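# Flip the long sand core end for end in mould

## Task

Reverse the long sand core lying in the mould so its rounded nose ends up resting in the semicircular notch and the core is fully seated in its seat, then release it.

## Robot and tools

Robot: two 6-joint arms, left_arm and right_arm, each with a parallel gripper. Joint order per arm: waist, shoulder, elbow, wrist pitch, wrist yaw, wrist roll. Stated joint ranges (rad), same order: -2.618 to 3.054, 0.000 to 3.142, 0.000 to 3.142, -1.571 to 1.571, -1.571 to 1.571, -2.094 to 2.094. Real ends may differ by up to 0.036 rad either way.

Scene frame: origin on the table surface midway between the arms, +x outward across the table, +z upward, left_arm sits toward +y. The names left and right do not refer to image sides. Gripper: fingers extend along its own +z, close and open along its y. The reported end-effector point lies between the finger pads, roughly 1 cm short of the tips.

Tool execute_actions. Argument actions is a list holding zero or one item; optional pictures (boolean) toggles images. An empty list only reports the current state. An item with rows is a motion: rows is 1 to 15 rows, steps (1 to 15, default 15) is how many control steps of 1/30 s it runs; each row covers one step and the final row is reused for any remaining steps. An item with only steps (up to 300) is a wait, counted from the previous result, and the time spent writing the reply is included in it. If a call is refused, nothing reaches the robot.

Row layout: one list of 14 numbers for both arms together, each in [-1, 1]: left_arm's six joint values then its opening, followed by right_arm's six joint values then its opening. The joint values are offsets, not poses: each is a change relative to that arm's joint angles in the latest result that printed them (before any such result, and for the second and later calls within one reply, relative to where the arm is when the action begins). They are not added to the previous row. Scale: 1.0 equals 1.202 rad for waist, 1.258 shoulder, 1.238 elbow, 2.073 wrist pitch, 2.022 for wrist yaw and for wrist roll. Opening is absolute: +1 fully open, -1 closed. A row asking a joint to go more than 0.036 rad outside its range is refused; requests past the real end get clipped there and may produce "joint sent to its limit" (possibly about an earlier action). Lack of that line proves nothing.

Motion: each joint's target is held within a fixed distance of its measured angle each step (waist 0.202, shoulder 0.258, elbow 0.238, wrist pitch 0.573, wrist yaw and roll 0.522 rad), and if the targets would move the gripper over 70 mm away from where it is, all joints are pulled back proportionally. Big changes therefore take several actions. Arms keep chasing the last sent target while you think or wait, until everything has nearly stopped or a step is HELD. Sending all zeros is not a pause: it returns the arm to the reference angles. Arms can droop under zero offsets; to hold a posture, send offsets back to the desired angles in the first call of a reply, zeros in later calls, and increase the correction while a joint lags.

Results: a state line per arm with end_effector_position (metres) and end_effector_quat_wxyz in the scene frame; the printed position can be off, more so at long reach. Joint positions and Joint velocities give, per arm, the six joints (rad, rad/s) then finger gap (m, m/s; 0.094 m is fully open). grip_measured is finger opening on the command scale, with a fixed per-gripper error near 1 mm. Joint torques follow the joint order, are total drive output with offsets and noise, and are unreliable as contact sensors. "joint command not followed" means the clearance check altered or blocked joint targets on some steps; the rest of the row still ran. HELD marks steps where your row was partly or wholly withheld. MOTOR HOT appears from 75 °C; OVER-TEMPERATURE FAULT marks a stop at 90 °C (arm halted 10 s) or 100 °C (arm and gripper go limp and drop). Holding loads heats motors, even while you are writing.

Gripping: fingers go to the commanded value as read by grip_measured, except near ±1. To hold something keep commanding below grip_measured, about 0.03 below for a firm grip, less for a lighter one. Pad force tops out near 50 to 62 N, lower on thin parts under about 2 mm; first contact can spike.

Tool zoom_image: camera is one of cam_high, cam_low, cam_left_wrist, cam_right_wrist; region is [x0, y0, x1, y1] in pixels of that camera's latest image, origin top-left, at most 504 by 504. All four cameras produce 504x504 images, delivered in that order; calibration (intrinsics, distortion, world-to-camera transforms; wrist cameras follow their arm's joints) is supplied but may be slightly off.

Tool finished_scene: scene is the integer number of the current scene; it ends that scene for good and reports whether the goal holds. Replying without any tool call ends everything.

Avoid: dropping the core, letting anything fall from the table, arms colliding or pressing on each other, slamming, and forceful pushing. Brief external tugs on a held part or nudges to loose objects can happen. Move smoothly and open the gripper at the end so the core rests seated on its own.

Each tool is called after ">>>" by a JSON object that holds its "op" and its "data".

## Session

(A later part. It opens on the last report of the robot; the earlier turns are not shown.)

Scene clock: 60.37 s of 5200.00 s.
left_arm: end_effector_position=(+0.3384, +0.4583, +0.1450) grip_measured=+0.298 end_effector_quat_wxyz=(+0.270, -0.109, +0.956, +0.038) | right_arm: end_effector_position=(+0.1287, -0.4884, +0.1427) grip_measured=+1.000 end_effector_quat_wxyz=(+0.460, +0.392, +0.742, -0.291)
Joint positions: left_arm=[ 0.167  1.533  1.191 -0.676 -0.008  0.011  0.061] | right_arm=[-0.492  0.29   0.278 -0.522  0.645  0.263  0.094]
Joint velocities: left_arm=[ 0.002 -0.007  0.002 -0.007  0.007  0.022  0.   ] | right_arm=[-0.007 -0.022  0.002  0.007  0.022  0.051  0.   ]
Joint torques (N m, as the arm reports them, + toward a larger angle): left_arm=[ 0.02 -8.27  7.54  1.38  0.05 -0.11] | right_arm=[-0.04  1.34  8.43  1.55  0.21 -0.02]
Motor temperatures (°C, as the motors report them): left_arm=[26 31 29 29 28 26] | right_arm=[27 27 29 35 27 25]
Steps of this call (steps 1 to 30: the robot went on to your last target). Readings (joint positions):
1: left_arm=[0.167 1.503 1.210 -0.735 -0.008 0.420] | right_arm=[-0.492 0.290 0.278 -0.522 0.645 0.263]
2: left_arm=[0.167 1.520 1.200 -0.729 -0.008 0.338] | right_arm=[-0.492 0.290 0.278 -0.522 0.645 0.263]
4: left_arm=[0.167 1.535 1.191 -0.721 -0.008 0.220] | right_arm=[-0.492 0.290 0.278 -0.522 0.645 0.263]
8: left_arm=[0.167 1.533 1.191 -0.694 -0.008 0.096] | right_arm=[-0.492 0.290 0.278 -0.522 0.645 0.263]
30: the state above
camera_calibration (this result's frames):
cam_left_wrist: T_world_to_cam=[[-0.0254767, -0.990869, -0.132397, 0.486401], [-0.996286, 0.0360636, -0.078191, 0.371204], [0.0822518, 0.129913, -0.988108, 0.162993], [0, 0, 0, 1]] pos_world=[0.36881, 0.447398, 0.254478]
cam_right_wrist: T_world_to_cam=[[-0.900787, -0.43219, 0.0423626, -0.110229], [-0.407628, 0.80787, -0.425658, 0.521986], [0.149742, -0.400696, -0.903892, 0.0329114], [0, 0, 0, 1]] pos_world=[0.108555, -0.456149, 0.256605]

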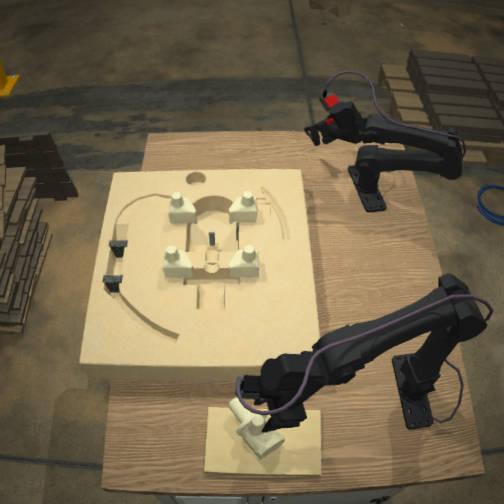

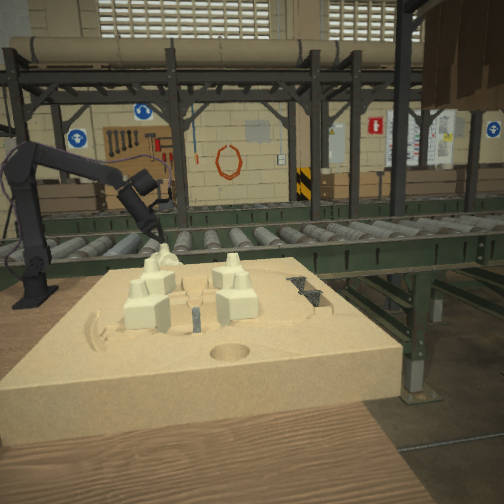

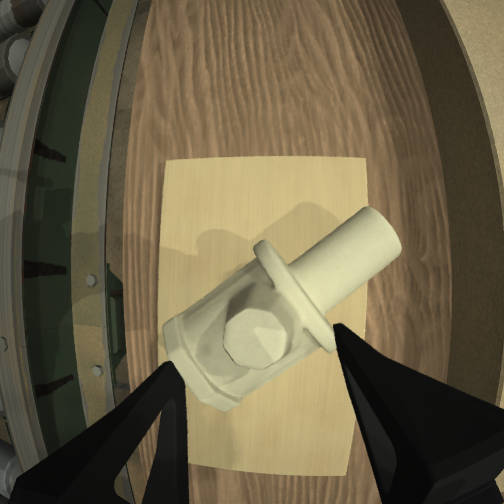

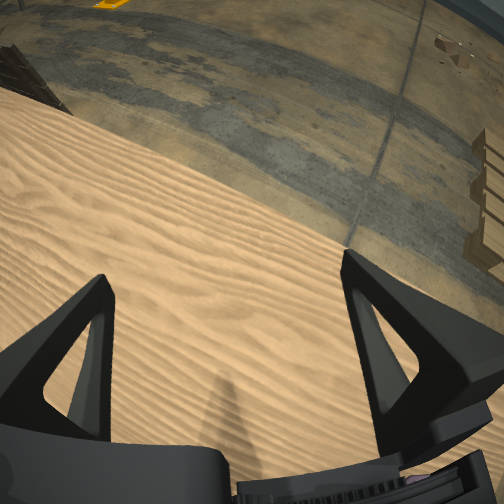

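>>> {"op": "execute_actions", "data": {"actions": [{"rows":[[0.017,0,-0.02,0.05,0,0,0.2,0,0,0,0,0,0,1],[0.017,0,-0.02,0.05,0,0,0.2,0,0,0,0,0,0,1],[0.017,0.02,-0.05,0.1,0,0,0.2,0,0,0,0,0,0,1],[0.017,0.02,-0.05,0.1,0,0,0.2,0,0,0,0,0,0,1],[0.017,0.02,-0.05,0.1,0,0,0.2,0,0,0,0,0,0,1],[0.017,0.035,-0.095,0.1,0,0,0.2,0,0,0,0,0,0,1]]}]}}

>>> {"op": "execute_actions", "data": {"actions": [{"rows":[[0,0,0,0.01,0,0,-0.4,0,0,0,0,0,0,1]]}]}}

Scene clock: 62.77 s of 5200.00 s.
left_arm: end_effector_position=(+0.3463, +0.4653, +0.1082) grip_measured=+0.202 end_effector_quat_wxyz=(+0.280, -0.116, +0.952, +0.038) | right_arm: end_effector_position=(+0.1287, -0.4884, +0.1427) grip_measured=+1.000 end_effector_quat_wxyz=(+0.460, +0.392, +0.742, -0.291)
Joint positions: left_arm=[ 0.181  1.579  1.076 -0.494 -0.003  0.008  0.056] | right_arm=[-0.492  0.29   0.278 -0.522  0.645  0.263  0.094]
Joint velocities: left_arm=[-0.007  0.002 -0.002  0.007 -0.037  0.022 -0.001] | right_arm=[-0.007 -0.002  0.002 -0.051 -0.066  0.007  0.   ]
Joint torques (N m, as the arm reports them, + toward a larger angle): left_arm=[ 0.48 -6.86  6.08  1.34 -0.05  0.01] | right_arm=[-0.03  1.34  8.44  1.55  0.21 -0.01]
Motor temperatures (°C, as the motors report them): left_arm=[26 31 29 29 28 26] | right_arm=[27 27 29 35 27 25]
Steps of this call (steps 1 to 15: the robot went on to your last target; steps 16 to 57: nothing new was sent; steps 58 to 72: all 15 steps of this action). Readings (joint positions):
58: left_arm=[0.168 1.533 1.187 -0.668 -0.008 0.011] | right_arm=[-0.492 0.290 0.278 -0.522 0.645 0.263]
59: left_arm=[0.170 1.533 1.182 -0.651 -0.008 0.011] | right_arm=[-0.492 0.290 0.278 -0.522 0.645 0.263]
61: left_arm=[0.177 1.536 1.159 -0.594 -0.008 0.011] | right_arm=[-0.492 0.290 0.278 -0.522 0.645 0.263]
65: left_arm=[0.181 1.560 1.102 -0.518 -0.008 0.011] | right_arm=[-0.492 0.290 0.278 -0.522 0.645 0.263]
72: the state above
camera_calibration (this result's frames):
cam_left_wrist: T_world_to_cam=[[-0.00851768, -0.991137, -0.132573, 0.4829], [-0.994687, 0.0220003, -0.10057, 0.384364], [0.102595, 0.131012, -0.986058, 0.117264], [0, 0, 0, 1]] pos_world=[0.374404, 0.454801, 0.218304]
cam_right_wrist: T_world_to_cam=[[-0.900787, -0.43219, 0.0423626, -0.110229], [-0.407628, 0.80787, -0.425658, 0.521986], [0.149742, -0.400696, -0.903892, 0.0329114], [0, 0, 0, 1]] pos_world=[0.108555, -0.456149, 0.256605]

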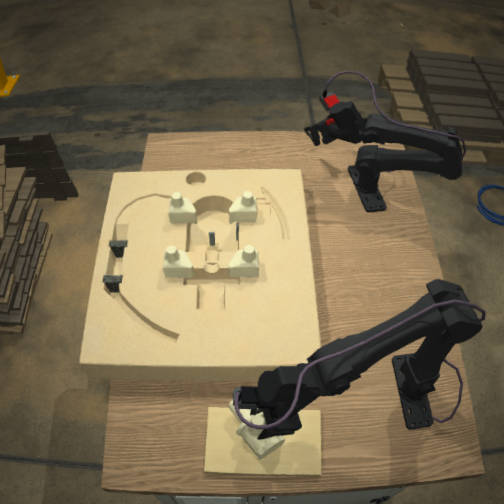

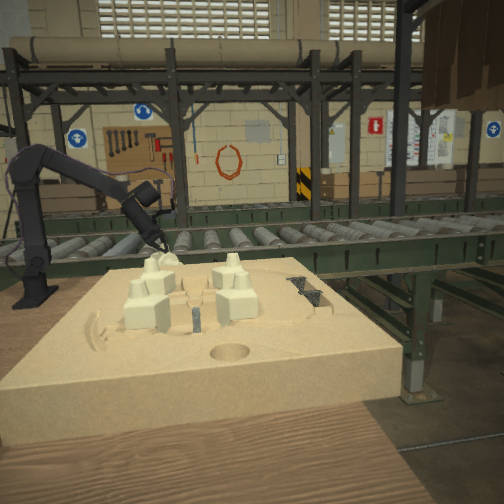

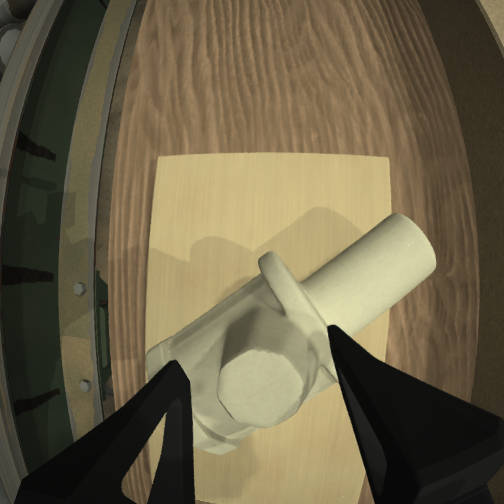

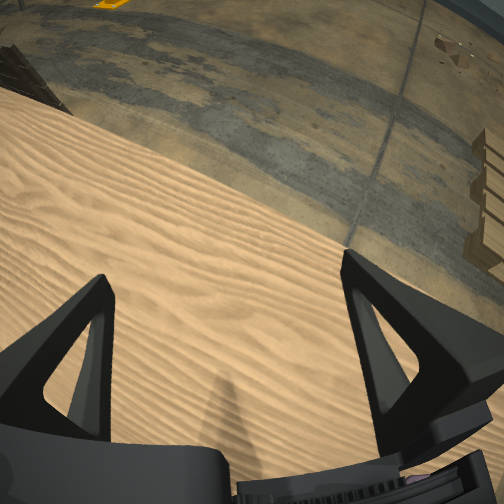

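Scene clock: 63.27 s of 5200.00 s.
left_arm: end_effector_position=(+0.3480, +0.4620, +0.1081) grip_measured=-0.250 end_effector_quat_wxyz=(+0.282, -0.113, +0.952, +0.032) | right_arm: end_effector_position=(+0.1287, -0.4884, +0.1427) grip_measured=+1.000 end_effector_quat_wxyz=(+0.460, +0.392, +0.742, -0.291)
Joint positions: left_arm=[ 0.178  1.581  1.076 -0.489  0.008  0.008  0.035] | right_arm=[-0.492  0.29   0.278 -0.522  0.645  0.263  0.094]
Joint velocities: left_arm=[-0.007  0.007 -0.002 -0.022  0.037 -0.007 -0.001] | right_arm=[-0.002 -0.022  0.002 -0.066  0.007  0.007  0.   ]
Joint torques (N m, as the arm reports them, + toward a larger angle): left_arm=[ 0.34 -6.86  6.26  1.37 -0.14 -0.03] | right_arm=[-0.03  1.34  8.41  1.54  0.21 -0.02]
Motor temperatures (°C, as the motors report them): left_arm=[26 30 29 29 28 26] | right_arm=[27 27 29 35 27 25]
Steps of this call (steps 1 to 15: all 15 steps of this action). Readings (joint positions):
1: left_arm=[0.181 1.579 1.076 -0.492 -0.003 0.008] | right_arm=[-0.492 0.290 0.278 -0.522 0.645 0.263]
2: left_arm=[0.181 1.579 1.076 -0.492 0.009 0.008] | right_arm=[-0.492 0.290 0.278 -0.522 0.645 0.263]
4: left_arm=[0.178 1.581 1.076 -0.490 0.008 0.008] | right_arm=[-0.492 0.290 0.278 -0.522 0.645 0.263]
8: left_arm=[0.178 1.581 1.076 -0.489 0.008 0.008] | right_arm=[-0.492 0.290 0.278 -0.522 0.645 0.263]
15: the state above
camera_calibration (this result's frames):
cam_left_wrist: T_world_to_cam=[[-0.0180796, -0.992161, -0.123655, 0.482446], [-0.993934, 0.031254, -0.105447, 0.382126], [0.108485, 0.120998, -0.986707, 0.120014], [0, 0, 0, 1]] pos_world=[0.375511, 0.452199, 0.218369]
cam_right_wrist: T_world_to_cam=[[-0.900787, -0.43219, 0.0423626, -0.110229], [-0.407628, 0.80787, -0.425658, 0.521986], [0.149742, -0.400696, -0.903892, 0.0329114], [0, 0, 0, 1]] pos_world=[0.108555, -0.456149, 0.256605]

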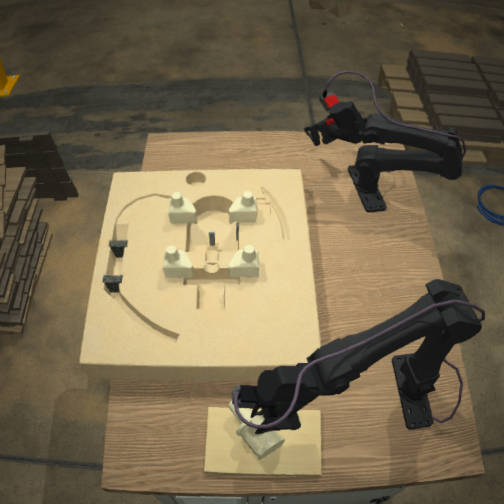

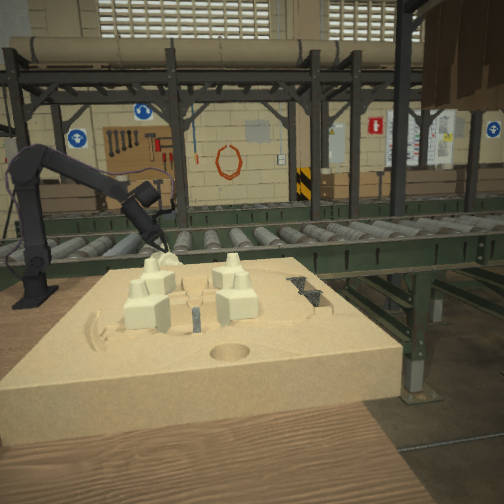

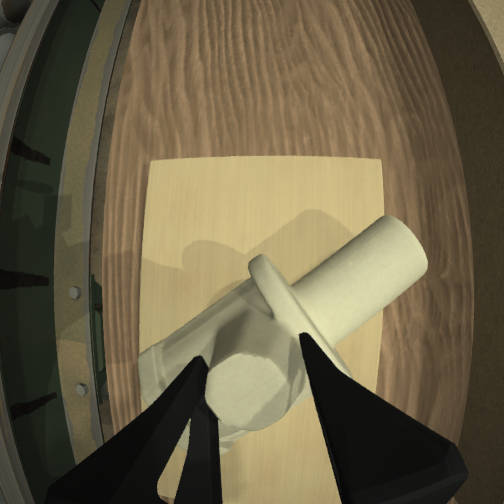

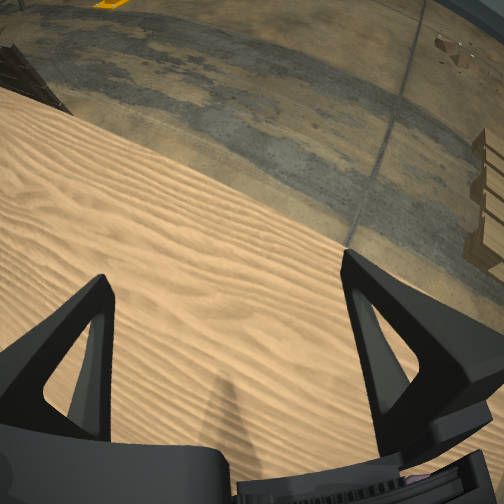

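>>> {"op": "execute_actions", "data": {"actions": [{"rows":[[0,-0.03,0.5,-0.24,0,0,-0.32,0,0,0,0,0,0,1]]}], "pictures": false}}

>>> {"op": "execute_actions", "data": {"actions": [{"rows":[[-0.06,0,0.07,0.05,0,0,-0.32,0,0,0,0,0,0,1],[-0.1,0.02,0.1,0.05,0,0,-0.32,0,0,0,0,0,0,1],[-0.14,0.05,0.13,0.05,0,0,-0.32,0,0,0,0,0,0,1],[-0.18,0.08,0.16,0.05,0,0,-0.32,0,0,0,0,0,0,1],[-0.22,0.1,0.19,0.05,0,0,-0.32,0,0,0,0,0,0,1],[-0.26,0.12,0.22,0.05,0,0,-0.32,0,0,0,0,0,0,1],[-0.3,0.14,0.25,0.05,0,0,-0.32,0,0,0,0,0,0,1],[-0.34,0.16,0.28,0.05,0,0,-0.32,0,0,0,0,0,0,1],[-0.38,0.18,0.3,0.05,0,0,-0.32,0,0,0,0,0,0,1],[-0.42,0.2,0.32,0.05,0,0,-0.32,0,0,0,0,0,0,1],[-0.45,0.22,0.33,0.05,0,0,-0.32,0,0,0,0,0,0,1],[-0.48,0.25,0.34,0.05,0,0,-0.32,0,0,0,0,0,0,1]]}], "pictures": false}}

>>> {"op": "execute_actions", "data": {"actions": [{"steps":25}]}}

Scene clock: 66.30 s of 5200.00 s.
left_arm: end_effector_position=(+0.3528, +0.4624, +0.2478) grip_measured=-0.250 end_effector_quat_wxyz=(+0.288, -0.112, +0.950, +0.031) | right_arm: end_effector_position=(+0.1287, -0.4884, +0.1427) grip_measured=+1.000 end_effector_quat_wxyz=(+0.460, +0.392, +0.742, -0.291)
Joint positions: left_arm=[ 0.177  1.596  1.645 -1.031  0.012  0.009  0.035] | right_arm=[-0.492  0.29   0.278 -0.522  0.645  0.263  0.094]
Joint velocities: left_arm=[-0.007 -0.139  0.139 -0.007 -0.007  0.007  0.   ] | right_arm=[ 0.002 -0.012 -0.012  0.022 -0.066 -0.051  0.   ]
Joint torques (N m, as the arm reports them, + toward a larger angle): left_arm=[ 0.04 -9.98  9.66  1.6  -0.03 -0.04] | right_arm=[-0.03  1.33  8.44  1.55  0.2  -0.02]
Motor temperatures (°C, as the motors report them): left_arm=[26 30 29 30 28 26] | right_arm=[27 27 29 35 27 25]
Steps of this call (steps 1 to 15: the robot went on to your last target; steps 16 to 76: nothing new was sent; steps 77 to 91: all 15 steps of this action). Readings (joint positions):
77: left_arm=[0.178 1.585 1.109 -0.542 0.010 0.008] | right_arm=[-0.492 0.290 0.278 -0.522 0.645 0.263]
78: left_arm=[0.177 1.597 1.174 -0.654 0.011 0.009] | right_arm=[-0.492 0.290 0.278 -0.522 0.645 0.263]
80: left_arm=[0.177 1.605 1.283 -0.810 0.012 0.009] | right_arm=[-0.492 0.290 0.278 -0.522 0.645 0.263]
84: left_arm=[0.177 1.605 1.463 -0.985 0.012 0.009] | right_arm=[-0.492 0.290 0.278 -0.522 0.645 0.263]
91: the state above

Scene clock: 66.80 s of 5200.00 s.
left_arm: end_effector_position=(+0.4302, +0.2308, +0.2079) grip_measured=-0.250 end_effector_quat_wxyz=(+0.258, +0.138, +0.956, -0.033) | right_arm: end_effector_position=(+0.1287, -0.4884, +0.1427) grip_measured=+1.000 end_effector_quat_wxyz=(+0.460, +0.392, +0.742, -0.291)
Joint positions: left_arm=[-0.349  1.961  1.962 -1.045 -0.004  0.009  0.035] | right_arm=[-0.492  0.29   0.278 -0.522  0.645  0.263  0.094]
Joint velocities: left_arm=[-0.974  0.598  0.33   0.051  0.256  0.007  0.   ] | right_arm=[-0.007 -0.012 -0.012  0.022 -0.007  0.051  0.   ]
Joint torques (N m, as the arm reports them, + toward a larger angle): left_arm=[  1.52 -16.27  12.22   1.94  -0.29  -0.03] | right_arm=[-0.03  1.34  8.43  1.55  0.21 -0.01]
Motor temperatures (°C, as the motors report them): left_arm=[26 30 29 30 28 26] | right_arm=[27 27 29 35 27 25]
Steps of this call (steps 1 to 15: all 15 steps of this action). Readings (joint positions):
1: left_arm=[0.171 1.594 1.654 -1.034 0.008 0.009] | right_arm=[-0.492 0.290 0.278 -0.522 0.645 0.263]
2: left_arm=[0.155 1.602 1.671 -1.039 -0.008 0.009] | right_arm=[-0.492 0.290 0.278 -0.522 0.645 0.263]
4: left_arm=[0.094 1.642 1.723 -1.053 -0.032 0.009] | right_arm=[-0.492 0.290 0.278 -0.522 0.645 0.263]
8: left_arm=[-0.069 1.757 1.821 -1.064 -0.031 0.009] | right_arm=[-0.492 0.290 0.278 -0.522 0.645 0.263]
15: the state above

Scene clock: 67.63 s of 5200.00 s.
left_arm: end_effector_position=(+0.4306, +0.2016, +0.2031) grip_measured=-0.250 end_effector_quat_wxyz=(+0.255, +0.164, +0.952, -0.047) | right_arm: end_effector_position=(+0.1287, -0.4884, +0.1427) grip_measured=+1.000 end_effector_quat_wxyz=(+0.460, +0.392, +0.742, -0.291)
Joint positions: left_arm=[-0.399  1.999  1.997 -1.044  0.011  0.009  0.035] | right_arm=[-0.492  0.29   0.278 -0.522  0.645  0.263  0.094]
Joint velocities: left_arm=[-0.007 -0.012 -0.007 -0.022 -0.022  0.066 -0.   ] | right_arm=[0.007 0.002 0.002 0.007 0.022 0.037 0.   ]
Joint torques (N m, as the arm reports them, + toward a larger angle): left_arm=[ -0.04 -16.53  11.7    2.02   0.01  -0.03] | right_arm=[-0.03  1.34  8.44  1.55  0.21 -0.01]
Motor temperatures (°C, as the motors report them): left_arm=[26 31 30 30 28 26] | right_arm=[27 27 29 35 27 25]
Steps of this call (steps 1 to 25: the robot went on to your last target). Readings (joint positions):
1: left_arm=[-0.379 1.978 1.971 -1.041 0.007 0.009] | right_arm=[-0.492 0.290 0.278 -0.522 0.645 0.263]
2: left_arm=[-0.403 1.991 1.976 -1.037 0.019 0.009] | right_arm=[-0.492 0.290 0.278 -0.522 0.645 0.263]
4: left_arm=[-0.433 1.999 1.980 -1.033 0.043 0.009] | right_arm=[-0.492 0.290 0.278 -0.522 0.645 0.263]
8: left_arm=[-0.432 1.999 1.989 -1.043 0.050 0.009] | right_arm=[-0.492 0.290 0.278 -0.522 0.645 0.263]
25: the state above
camera_calibration (this result's frames):
cam_left_wrist: T_world_to_cam=[[-0.563521, -0.819043, -0.107761, 0.43412], [-0.819009, 0.570966, -0.0567626, 0.288288], [0.108019, 0.0562703, -0.992555, 0.250757], [0, 0, 0, 1]] pos_world=[0.45366, 0.17685, 0.312036]
cam_right_wrist: T_world_to_cam=[[-0.900787, -0.43219, 0.0423626, -0.110229], [-0.407628, 0.80787, -0.425658, 0.521986], [0.149742, -0.400696, -0.903892, 0.0329114], [0, 0, 0, 1]] pos_world=[0.108555, -0.456149, 0.256605]

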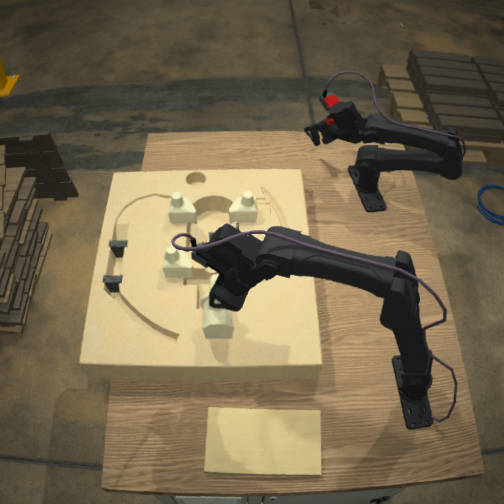

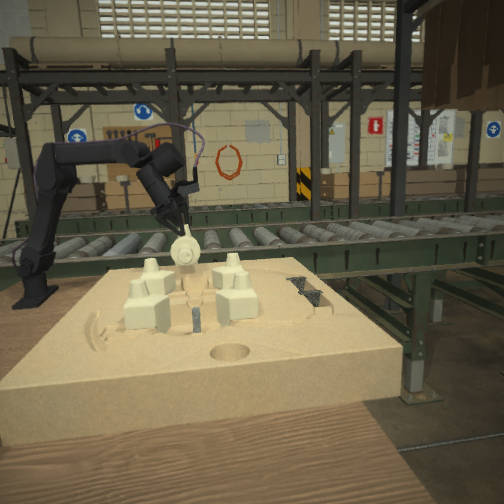

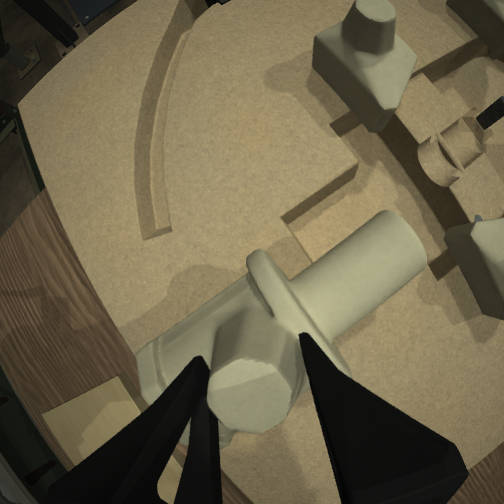

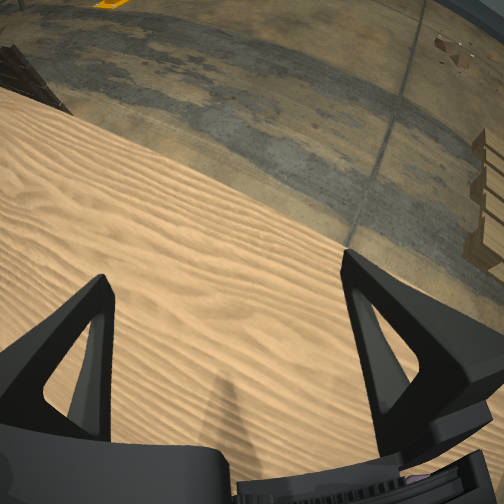

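>>> {"op": "execute_actions", "data": {"actions": [{"rows":[[-0.01,-0.04,0.08,0.07,0,0,-0.32,0,0,0,0,0,0,1],[-0.02,-0.02,0.1,0.07,-0.01,-0.01,-0.32,0,0,0,0,0,0,1],[-0.03,0,0.12,0.07,-0.02,-0.02,-0.32,0,0,0,0,0,0,1],[-0.045,0.015,0.14,0.07,-0.02,-0.03,-0.32,0,0,0,0,0,0,1],[-0.06,0.03,0.16,0.07,-0.03,-0.04,-0.32,0,0,0,0,0,0,1],[-0.075,0.045,0.18,0.07,-0.03,-0.05,-0.32,0,0,0,0,0,0,1],[-0.09,0.06,0.2,0.07,-0.04,-0.06,-0.32,0,0,0,0,0,0,1],[-0.105,0.07,0.22,0.07,-0.05,-0.07,-0.32,0,0,0,0,0,0,1],[-0.12,0.08,0.24,0.07,-0.06,-0.08,-0.32,0,0,0,0,0,0,1],[-0.135,0.09,0.245,0.07,-0.065,-0.09,-0.32,0,0,0,0,0,0,1],[-0.15,0.1,0.245,0.07,-0.065,-0.09,-0.32,0,0,0,0,0,0,1]]}], "pictures": false}}

>>> {"op": "execute_actions", "data": {"actions": [{"steps":20}]}}

>>> {"op": "zoom_image", "data": {"camera": "cam_low", "region": [120, 190, 270, 320]}}

>>> {"op": "zoom_image", "data": {"camera": "cam_high", "region": [150, 230, 270, 330]}}

Scene clock: 70.90 s of 5200.00 s.
left_arm: end_effector_position=(+0.4508, +0.1001, +0.2063) grip_measured=-0.250 end_effector_quat_wxyz=(+0.303, +0.167, +0.936, -0.062) | right_arm: end_effector_position=(+0.1287, -0.4884, +0.1427) grip_measured=+1.000 end_effector_quat_wxyz=(+0.460, +0.392, +0.742, -0.291)
Joint positions: left_arm=[-0.591  2.184  2.238 -0.999 -0.084 -0.141  0.035] | right_arm=[-0.492  0.29   0.278 -0.522  0.645  0.263  0.094]
Joint velocities: left_arm=[-0.315  0.154 -0.012  0.022  0.11  -0.198 -0.001] | right_arm=[ 0.002 -0.002  0.007  0.007  0.022 -0.007  0.   ]
Joint torques (N m, as the arm reports them, + toward a larger angle): left_arm=[  2.58 -16.79  11.57   2.08  -0.63  -0.07] | right_arm=[-0.02  1.34  8.44  1.55  0.21 -0.01]
Motor temperatures (°C, as the motors report them): left_arm=[26 32 30 31 28 26] | right_arm=[27 27 29 35 27 25]
Steps of this call (steps 1 to 15: the robot went on to your last target; steps 16 to 83: nothing new was sent; steps 84 to 98: all 15 steps of this action). Readings (joint positions):
84: left_arm=[-0.400 2.001 2.001 -1.045 0.011 0.009] | right_arm=[-0.492 0.290 0.278 -0.522 0.645 0.263]
85: left_arm=[-0.401 2.007 2.014 -1.049 0.010 0.007] | right_arm=[-0.492 0.290 0.278 -0.522 0.645 0.263]
87: left_arm=[-0.411 2.032 2.060 -1.053 -0.007 -0.006] | right_arm=[-0.492 0.290 0.278 -0.522 0.645 0.263]
91: left_arm=[-0.463 2.101 2.164 -1.040 -0.053 -0.056] | right_arm=[-0.492 0.290 0.278 -0.522 0.645 0.263]
98: the state above

Scene clock: 71.57 s of 5200.00 s.
left_arm: end_effector_position=(+0.4517, +0.1101, +0.1983) grip_measured=-0.250 end_effector_quat_wxyz=(+0.292, +0.149, +0.943, -0.050) | right_arm: end_effector_position=(+0.1287, -0.4884, +0.1427) grip_measured=+1.000 end_effector_quat_wxyz=(+0.460, +0.392, +0.742, -0.291)
Joint positions: left_arm=[-0.58   2.194  2.238 -1.022 -0.104 -0.166  0.035] | right_arm=[-0.492  0.29   0.278 -0.522  0.645  0.263  0.094]
Joint velocities: left_arm=[-0.007  0.012 -0.017 -0.051  0.051 -0.081 -0.001] | right_arm=[ 0.012 -0.007 -0.017  0.051 -0.022  0.051  0.   ]
Joint torques (N m, as the arm reports them, + toward a larger angle): left_arm=[ -0.02 -16.91  11.66   2.23  -0.24  -0.11] | right_arm=[-0.01  1.34  8.43  1.55  0.2  -0.01]
Motor temperatures (°C, as the motors report them): left_arm=[26 32 30 32 28 26] | right_arm=[27 27 29 35 27 25]
Steps of this call (steps 1 to 20: the robot went on to your last target). Readings (joint positions):
1: left_arm=[-0.599 2.189 2.238 -1.000 -0.080 -0.147] | right_arm=[-0.492 0.290 0.278 -0.522 0.645 0.263]
2: left_arm=[-0.604 2.192 2.238 -1.003 -0.076 -0.151] | right_arm=[-0.492 0.290 0.278 -0.522 0.645 0.263]
4: left_arm=[-0.605 2.194 2.238 -1.015 -0.074 -0.157] | right_arm=[-0.492 0.290 0.278 -0.522 0.645 0.263]
8: left_arm=[-0.592 2.194 2.238 -1.022 -0.087 -0.162] | right_arm=[-0.492 0.290 0.278 -0.522 0.645 0.263]
20: the state above
camera_calibration (this result's frames):
cam_left_wrist: T_world_to_cam=[[-0.532335, -0.837245, -0.125059, 0.361911], [-0.827745, 0.54576, -0.130321, 0.378914], [0.177363, 0.0341427, -0.983553, 0.218166], [0, 0, 0, 1]] pos_world=[0.467607, 0.0887634, 0.309219]
cam_right_wrist: T_world_to_cam=[[-0.900787, -0.43219, 0.0423626, -0.110229], [-0.407628, 0.80787, -0.425658, 0.521986], [0.149742, -0.400696, -0.903892, 0.0329114], [0, 0, 0, 1]] pos_world=[0.108555, -0.456149, 0.256605]

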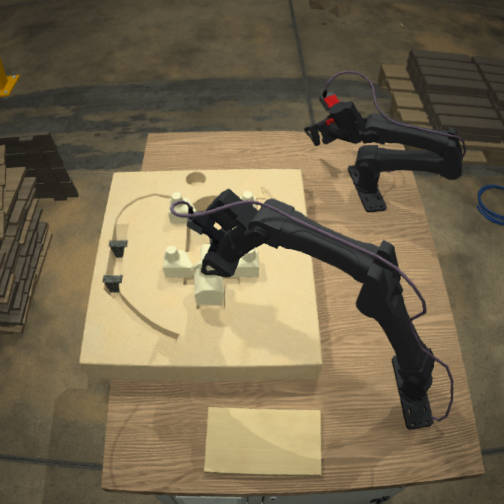

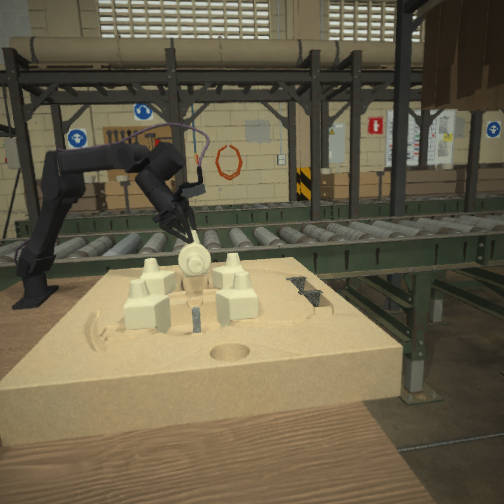

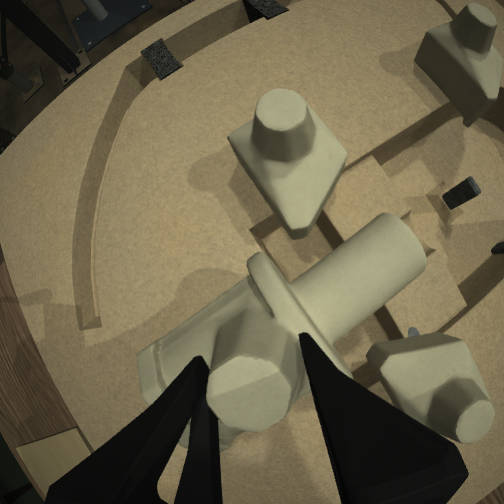

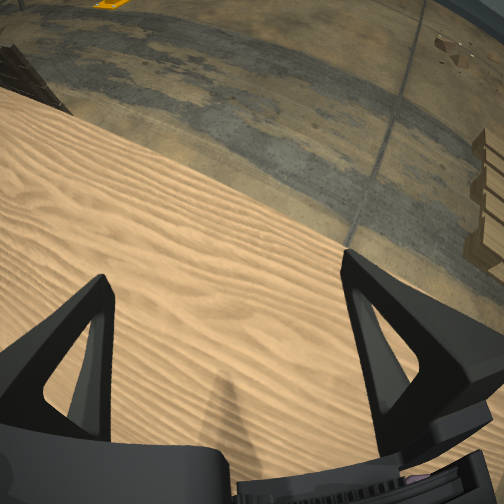

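Region (120, 190, 270, 320) of cam_low's 504x504 image, scaled by 3.360, with more detail than that image has; it fills the top 437 rows of this view, and the rest is white.

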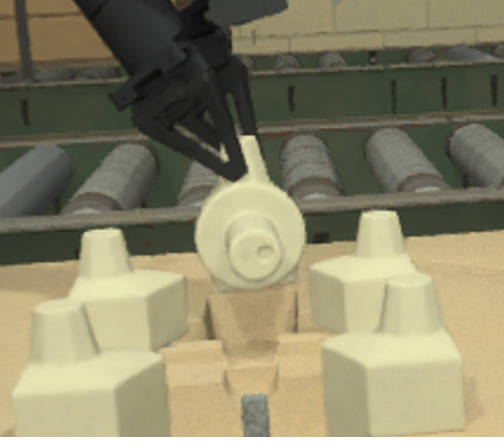

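Region (150, 230, 270, 330) of cam_high's 504x504 image, scaled by 4.200, with more detail than that image has.

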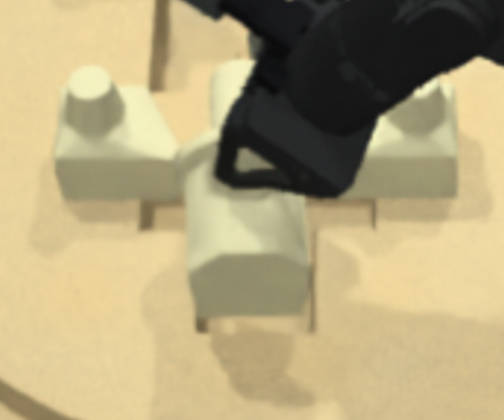

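>>> {"op": "execute_actions", "data": {"actions": [{"rows":[[-0.012,-0.06,0,0.08,-0.008,0,-0.32,0,0,0,0,0,0,1],[-0.012,-0.06,-0.02,0.08,-0.008,0,-0.32,0,0,0,0,0,0,1],[-0.012,-0.06,-0.04,0.09,-0.008,0,-0.32,0,0,0,0,0,0,1],[-0.012,-0.065,-0.06,0.1,-0.008,0,-0.32,0,0,0,0,0,0,1],[-0.012,-0.065,-0.08,0.105,-0.008,0,-0.32,0,0,0,0,0,0,1]]}]}}

>>> {"op": "zoom_image", "data": {"camera": "cam_low", "region": [120, 190, 270, 320]}}

>>> {"op": "zoom_image", "data": {"camera": "cam_high", "region": [150, 230, 270, 330]}}

Scene clock: 73.77 s of 5200.00 s.
left_arm: end_effector_position=(+0.4463, +0.1027, +0.1676) grip_measured=-0.250 end_effector_quat_wxyz=(+0.279, +0.159, +0.946, -0.049) | right_arm: end_effector_position=(+0.1287, -0.4884, +0.1427) grip_measured=+1.000 end_effector_quat_wxyz=(+0.460, +0.392, +0.742, -0.291)
Joint positions: left_arm=[-0.596  2.181  2.107 -0.929 -0.1   -0.164  0.035] | right_arm=[-0.492  0.29   0.278 -0.522  0.645  0.263  0.094]
Joint velocities: left_arm=[ 0.007  0.002  0.002  0.066 -0.007 -0.037 -0.   ] | right_arm=[-0.002 -0.002  0.002  0.066 -0.022  0.007  0.   ]
Joint torques (N m, as the arm reports them, + toward a larger angle): left_arm=[  0.07 -17.02   9.04   2.16  -0.26  -0.04] | right_arm=[-0.02  1.33  8.44  1.55  0.21 -0.02]
Motor temperatures (°C, as the motors report them): left_arm=[26 33 30 33 28 26] | right_arm=[27 27 29 36 27 25]
Steps of this call (steps 1 to 15: the robot went on to your last target; steps 16 to 51: nothing new was sent; steps 52 to 66: all 15 steps of this action). Readings (joint positions):
52: left_arm=[-0.581 2.194 2.233 -1.017 -0.104 -0.166] | right_arm=[-0.492 0.290 0.278 -0.522 0.645 0.263]
53: left_arm=[-0.582 2.191 2.222 -1.006 -0.105 -0.166] | right_arm=[-0.492 0.290 0.278 -0.522 0.645 0.263]
55: left_arm=[-0.583 2.184 2.185 -0.978 -0.105 -0.166] | right_arm=[-0.492 0.290 0.278 -0.522 0.645 0.263]
59: left_arm=[-0.591 2.181 2.120 -0.932 -0.097 -0.166] | right_arm=[-0.492 0.290 0.278 -0.522 0.645 0.263]
66: the state above
camera_calibration (this result's frames):
cam_left_wrist: T_world_to_cam=[[-0.550713, -0.825844, -0.12123, 0.355372], [-0.820194, 0.562362, -0.105026, 0.365154], [0.15491, 0.0415927, -0.987053, 0.199065], [0, 0, 0, 1]] pos_world=[0.464368, 0.0798535, 0.27792]
cam_right_wrist: T_world_to_cam=[[-0.900787, -0.43219, 0.0423626, -0.110229], [-0.407628, 0.80787, -0.425658, 0.521986], [0.149742, -0.400696, -0.903892, 0.0329114], [0, 0, 0, 1]] pos_world=[0.108555, -0.456149, 0.256605]

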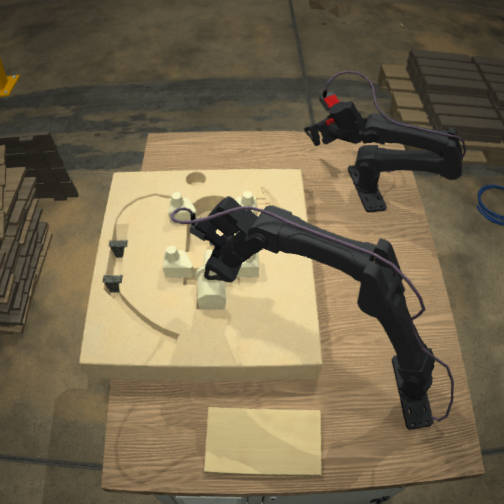

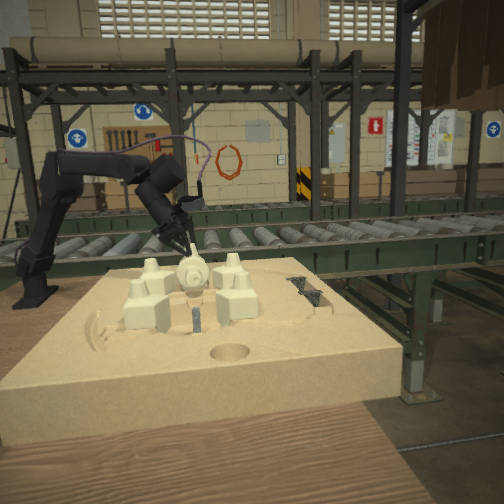

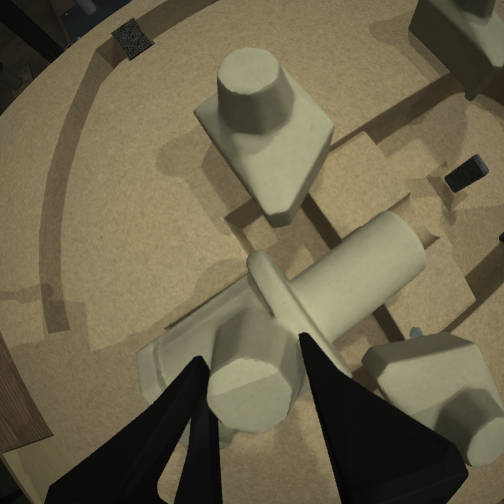

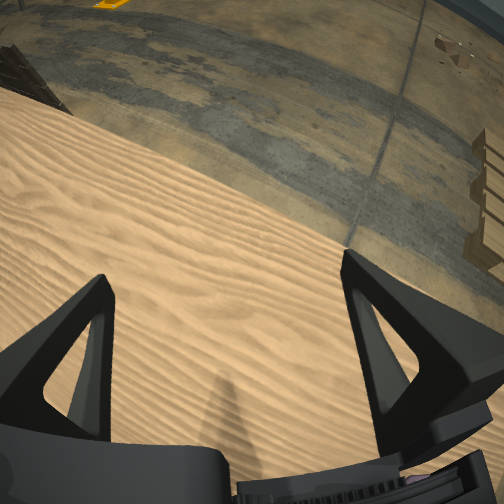

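Region (120, 190, 270, 320) of cam_low's 504x504 image, scaled by 3.360, with more detail than that image has; it fills the top 437 rows of this view, and the rest is white.

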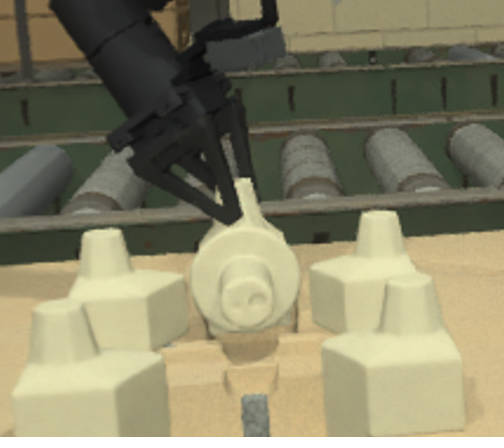

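Region (150, 230, 270, 330) of cam_high's 504x504 image, scaled by 4.200, with more detail than that image has.

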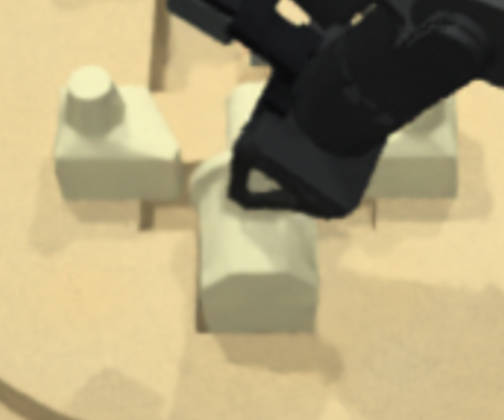

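Nearly in; continue down with slightly more reach.

>>> {"op": "execute_actions", "data": {"actions": [{"rows":[[0,-0.055,0.02,0.085,-0.008,-0.01,-0.32,0,0,0,0,0,0,1],[0,-0.055,0.01,0.085,-0.008,-0.01,-0.32,0,0,0,0,0,0,1],[0,-0.055,0,0.095,-0.008,-0.01,-0.32,0,0,0,0,0,0,1],[0,-0.055,-0.02,0.105,-0.008,-0.01,-0.32,0,0,0,0,0,0,1],[0,-0.055,-0.04,0.11,-0.008,-0.01,-0.32,0,0,0,0,0,0,1]]}]}}

>>> {"op": "zoom_image", "data": {"camera": "cam_low", "region": [120, 190, 270, 320]}}

>>> {"op": "zoom_image", "data": {"camera": "cam_high", "region": [150, 230, 270, 330]}}

Scene clock: 75.63 s of 5200.00 s.
left_arm: end_effector_position=(+0.4501, +0.1003, +0.1486) grip_measured=-0.250 end_effector_quat_wxyz=(+0.283, +0.155, +0.945, -0.053) | right_arm: end_effector_position=(+0.1287, -0.4884, +0.1427) grip_measured=+1.000 end_effector_quat_wxyz=(+0.460, +0.392, +0.742, -0.291)
Joint positions: left_arm=[-0.596  2.181  2.025 -0.838 -0.099 -0.172  0.035] | right_arm=[-0.492  0.29   0.278 -0.522  0.645  0.263  0.094]
Joint velocities: left_arm=[-0.017  0.002 -0.002 -0.081 -0.066 -0.066 -0.001] | right_arm=[-0.017  0.017 -0.022 -0.037 -0.022 -0.037  0.   ]
Joint torques (N m, as the arm reports them, + toward a larger angle): left_arm=[  0.02 -17.07   9.16   2.31  -0.24  -0.15] | right_arm=[-0.02  1.34  8.44  1.55  0.2  -0.02]
Motor temperatures (°C, as the motors report them): left_arm=[26 34 31 33 28 26] | right_arm=[27 27 29 36 27 25]
Steps of this call (steps 1 to 15: the robot went on to your last target; steps 16 to 41: nothing new was sent; steps 42 to 56: all 15 steps of this action). Readings (joint positions):
42: left_arm=[-0.596 2.181 2.106 -0.924 -0.100 -0.166] | right_arm=[-0.492 0.290 0.278 -0.522 0.645 0.263]
43: left_arm=[-0.596 2.181 2.102 -0.916 -0.100 -0.168] | right_arm=[-0.492 0.290 0.278 -0.522 0.645 0.263]
45: left_arm=[-0.596 2.181 2.087 -0.891 -0.100 -0.171] | right_arm=[-0.492 0.290 0.278 -0.522 0.645 0.263]
49: left_arm=[-0.596 2.180 2.035 -0.848 -0.098 -0.175] | right_arm=[-0.492 0.290 0.278 -0.522 0.645 0.263]
56: the state above
camera_calibration (this result's frames):
cam_left_wrist: T_world_to_cam=[[-0.544672, -0.830533, -0.116391, 0.350173], [-0.823089, 0.556004, -0.115694, 0.371128], [0.160801, 0.0327848, -0.986442, 0.177958], [0, 0, 0, 1]] pos_world=[0.467585, 0.078647, 0.259239]
cam_right_wrist: T_world_to_cam=[[-0.900787, -0.43219, 0.0423626, -0.110229], [-0.407628, 0.80787, -0.425658, 0.521986], [0.149742, -0.400696, -0.903892, 0.0329114], [0, 0, 0, 1]] pos_world=[0.108555, -0.456149, 0.256605]

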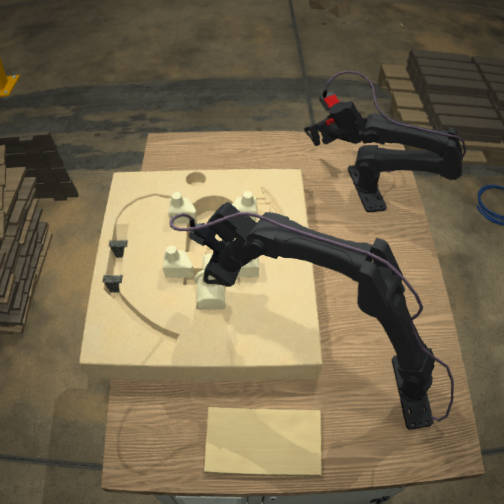

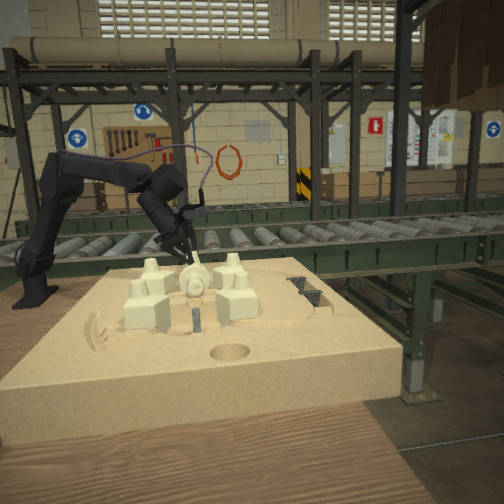

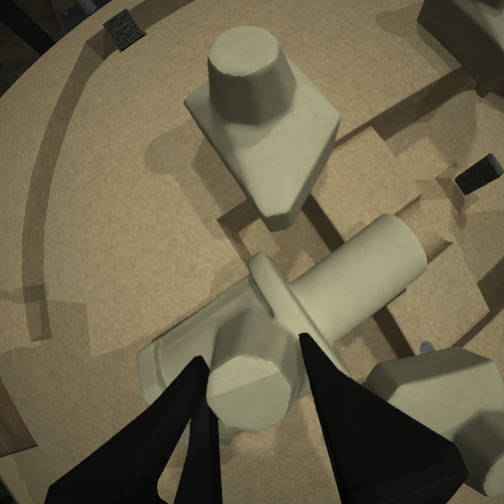

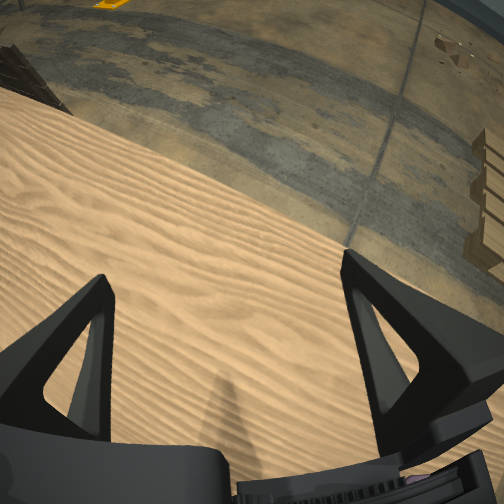

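Region (120, 190, 270, 320) of cam_low's 504x504 image, scaled by 3.360, with more detail than that image has; it fills the top 437 rows of this view, and the rest is white.

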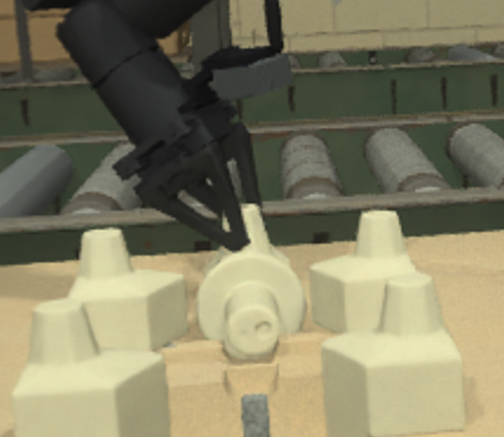

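Region (150, 230, 270, 330) of cam_high's 504x504 image, scaled by 4.200, with more detail than that image has.

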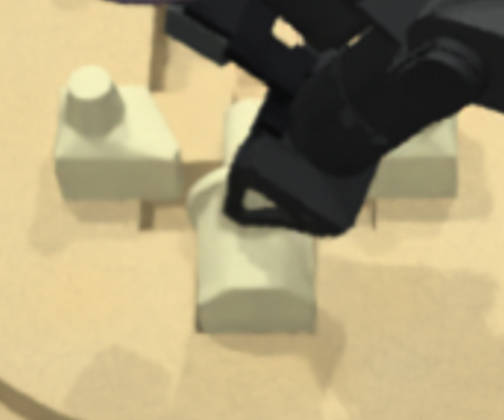

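>>> {"op": "execute_actions", "data": {"actions": [{"rows":[[0.014,-0.06,0.02,0.07,-0.012,0,-0.32,0,0,0,0,0,0,1],[0.014,-0.06,0.02,0.07,-0.012,0,-0.32,0,0,0,0,0,0,1],[0.014,-0.06,0.01,0.075,-0.012,0,-0.32,0,0,0,0,0,0,1],[0.014,-0.06,0,0.085,-0.012,0,-0.32,0,0,0,0,0,0,1],[0.014,-0.06,-0.02,0.095,-0.012,0,-0.32,0,0,0,0,0,0,1],[0.014,-0.06,-0.045,0.1,-0.012,0,-0.32,0,0,0,0,0,0,1]]}]}}

>>> {"op": "zoom_image", "data": {"camera": "cam_low", "region": [120, 190, 270, 320]}}

Scene clock: 78.10 s of 5200.00 s.
left_arm: end_effector_position=(+0.4512, +0.1010, +0.1422) grip_measured=-0.250 end_effector_quat_wxyz=(+0.292, +0.155, +0.942, -0.059) | right_arm: end_effector_position=(+0.1287, -0.4884, +0.1427) grip_measured=+1.000 end_effector_quat_wxyz=(+0.460, +0.392, +0.742, -0.291)
Joint positions: left_arm=[-0.591  2.16   1.955 -0.767 -0.09  -0.167  0.035] | right_arm=[-0.492  0.29   0.278 -0.522  0.645  0.263  0.094]
Joint velocities: left_arm=[-0.007  0.002 -0.007 -0.007  0.022  0.007 -0.   ] | right_arm=[ 0.002 -0.017 -0.007  0.051  0.037 -0.022  0.   ]
Joint torques (N m, as the arm reports them, + toward a larger angle): left_arm=[  0.97 -15.92   7.76   2.34  -0.4   -0.09] | right_arm=[-0.04  1.34  8.43  1.55  0.21 -0.02]
Motor temperatures (°C, as the motors report them): left_arm=[26 34 31 34 28 26] | right_arm=[27 27 29 36 27 25]
Steps of this call (steps 1 to 15: the robot went on to your last target; steps 16 to 59: nothing new was sent; steps 60 to 74: all 15 steps of this action). Readings (joint positions):
60: left_arm=[-0.595 2.181 2.025 -0.838 -0.099 -0.172] | right_arm=[-0.492 0.290 0.278 -0.522 0.645 0.263]
61: left_arm=[-0.594 2.181 2.025 -0.837 -0.098 -0.171] | right_arm=[-0.492 0.290 0.278 -0.522 0.645 0.263]
63: left_arm=[-0.593 2.180 2.017 -0.825 -0.096 -0.171] | right_arm=[-0.492 0.290 0.278 -0.522 0.645 0.263]
67: left_arm=[-0.591 2.165 1.966 -0.778 -0.091 -0.168] | right_arm=[-0.492 0.290 0.278 -0.522 0.645 0.263]
74: the state above
camera_calibration (this result's frames):
cam_left_wrist: T_world_to_cam=[[-0.546406, -0.829824, -0.113285, 0.350933], [-0.818628, 0.557739, -0.13702, 0.371789], [0.176886, 0.0178695, -0.984069, 0.165343], [0, 0, 0, 1]] pos_world=[0.466862, 0.0808962, 0.253406]
cam_right_wrist: T_world_to_cam=[[-0.900787, -0.43219, 0.0423626, -0.110229], [-0.407628, 0.80787, -0.425658, 0.521986], [0.149742, -0.400696, -0.903892, 0.0329114], [0, 0, 0, 1]] pos_world=[0.108555, -0.456149, 0.256605]

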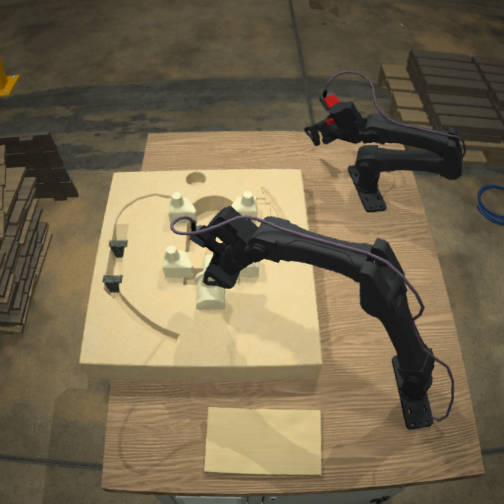

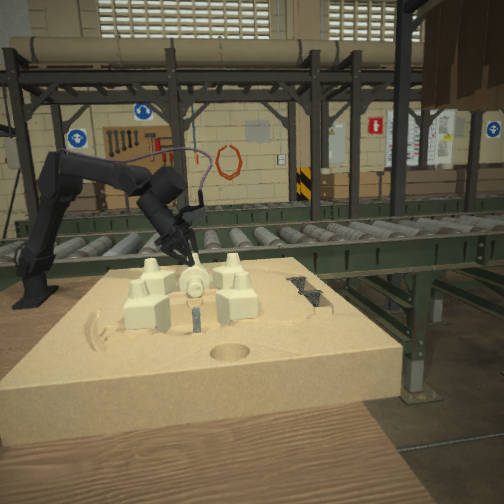

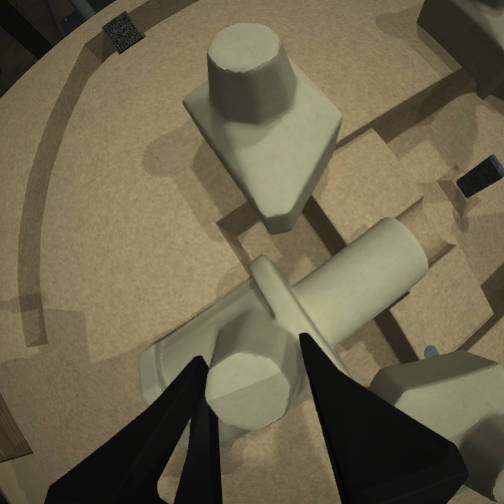

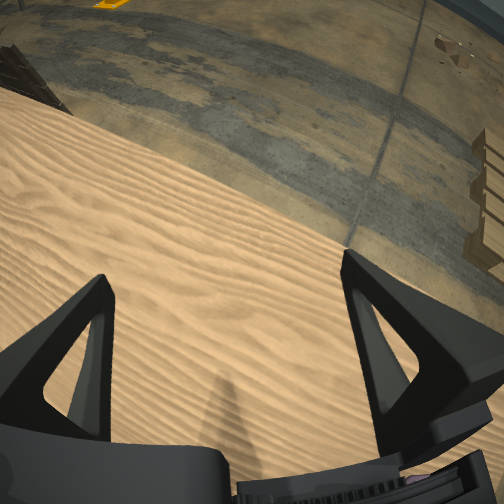

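Region (120, 190, 270, 320) of cam_low's 504x504 image, scaled by 3.360, with more detail than that image has; it fills the top 437 rows of this view, and the rest is white.

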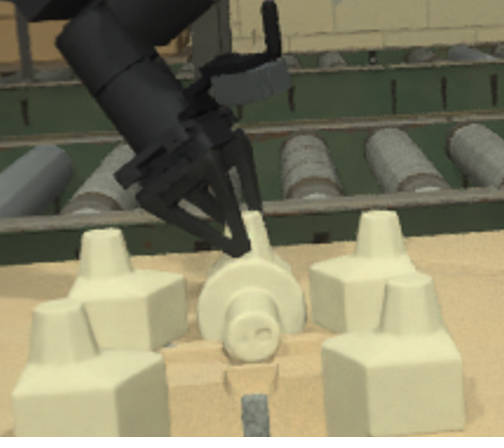

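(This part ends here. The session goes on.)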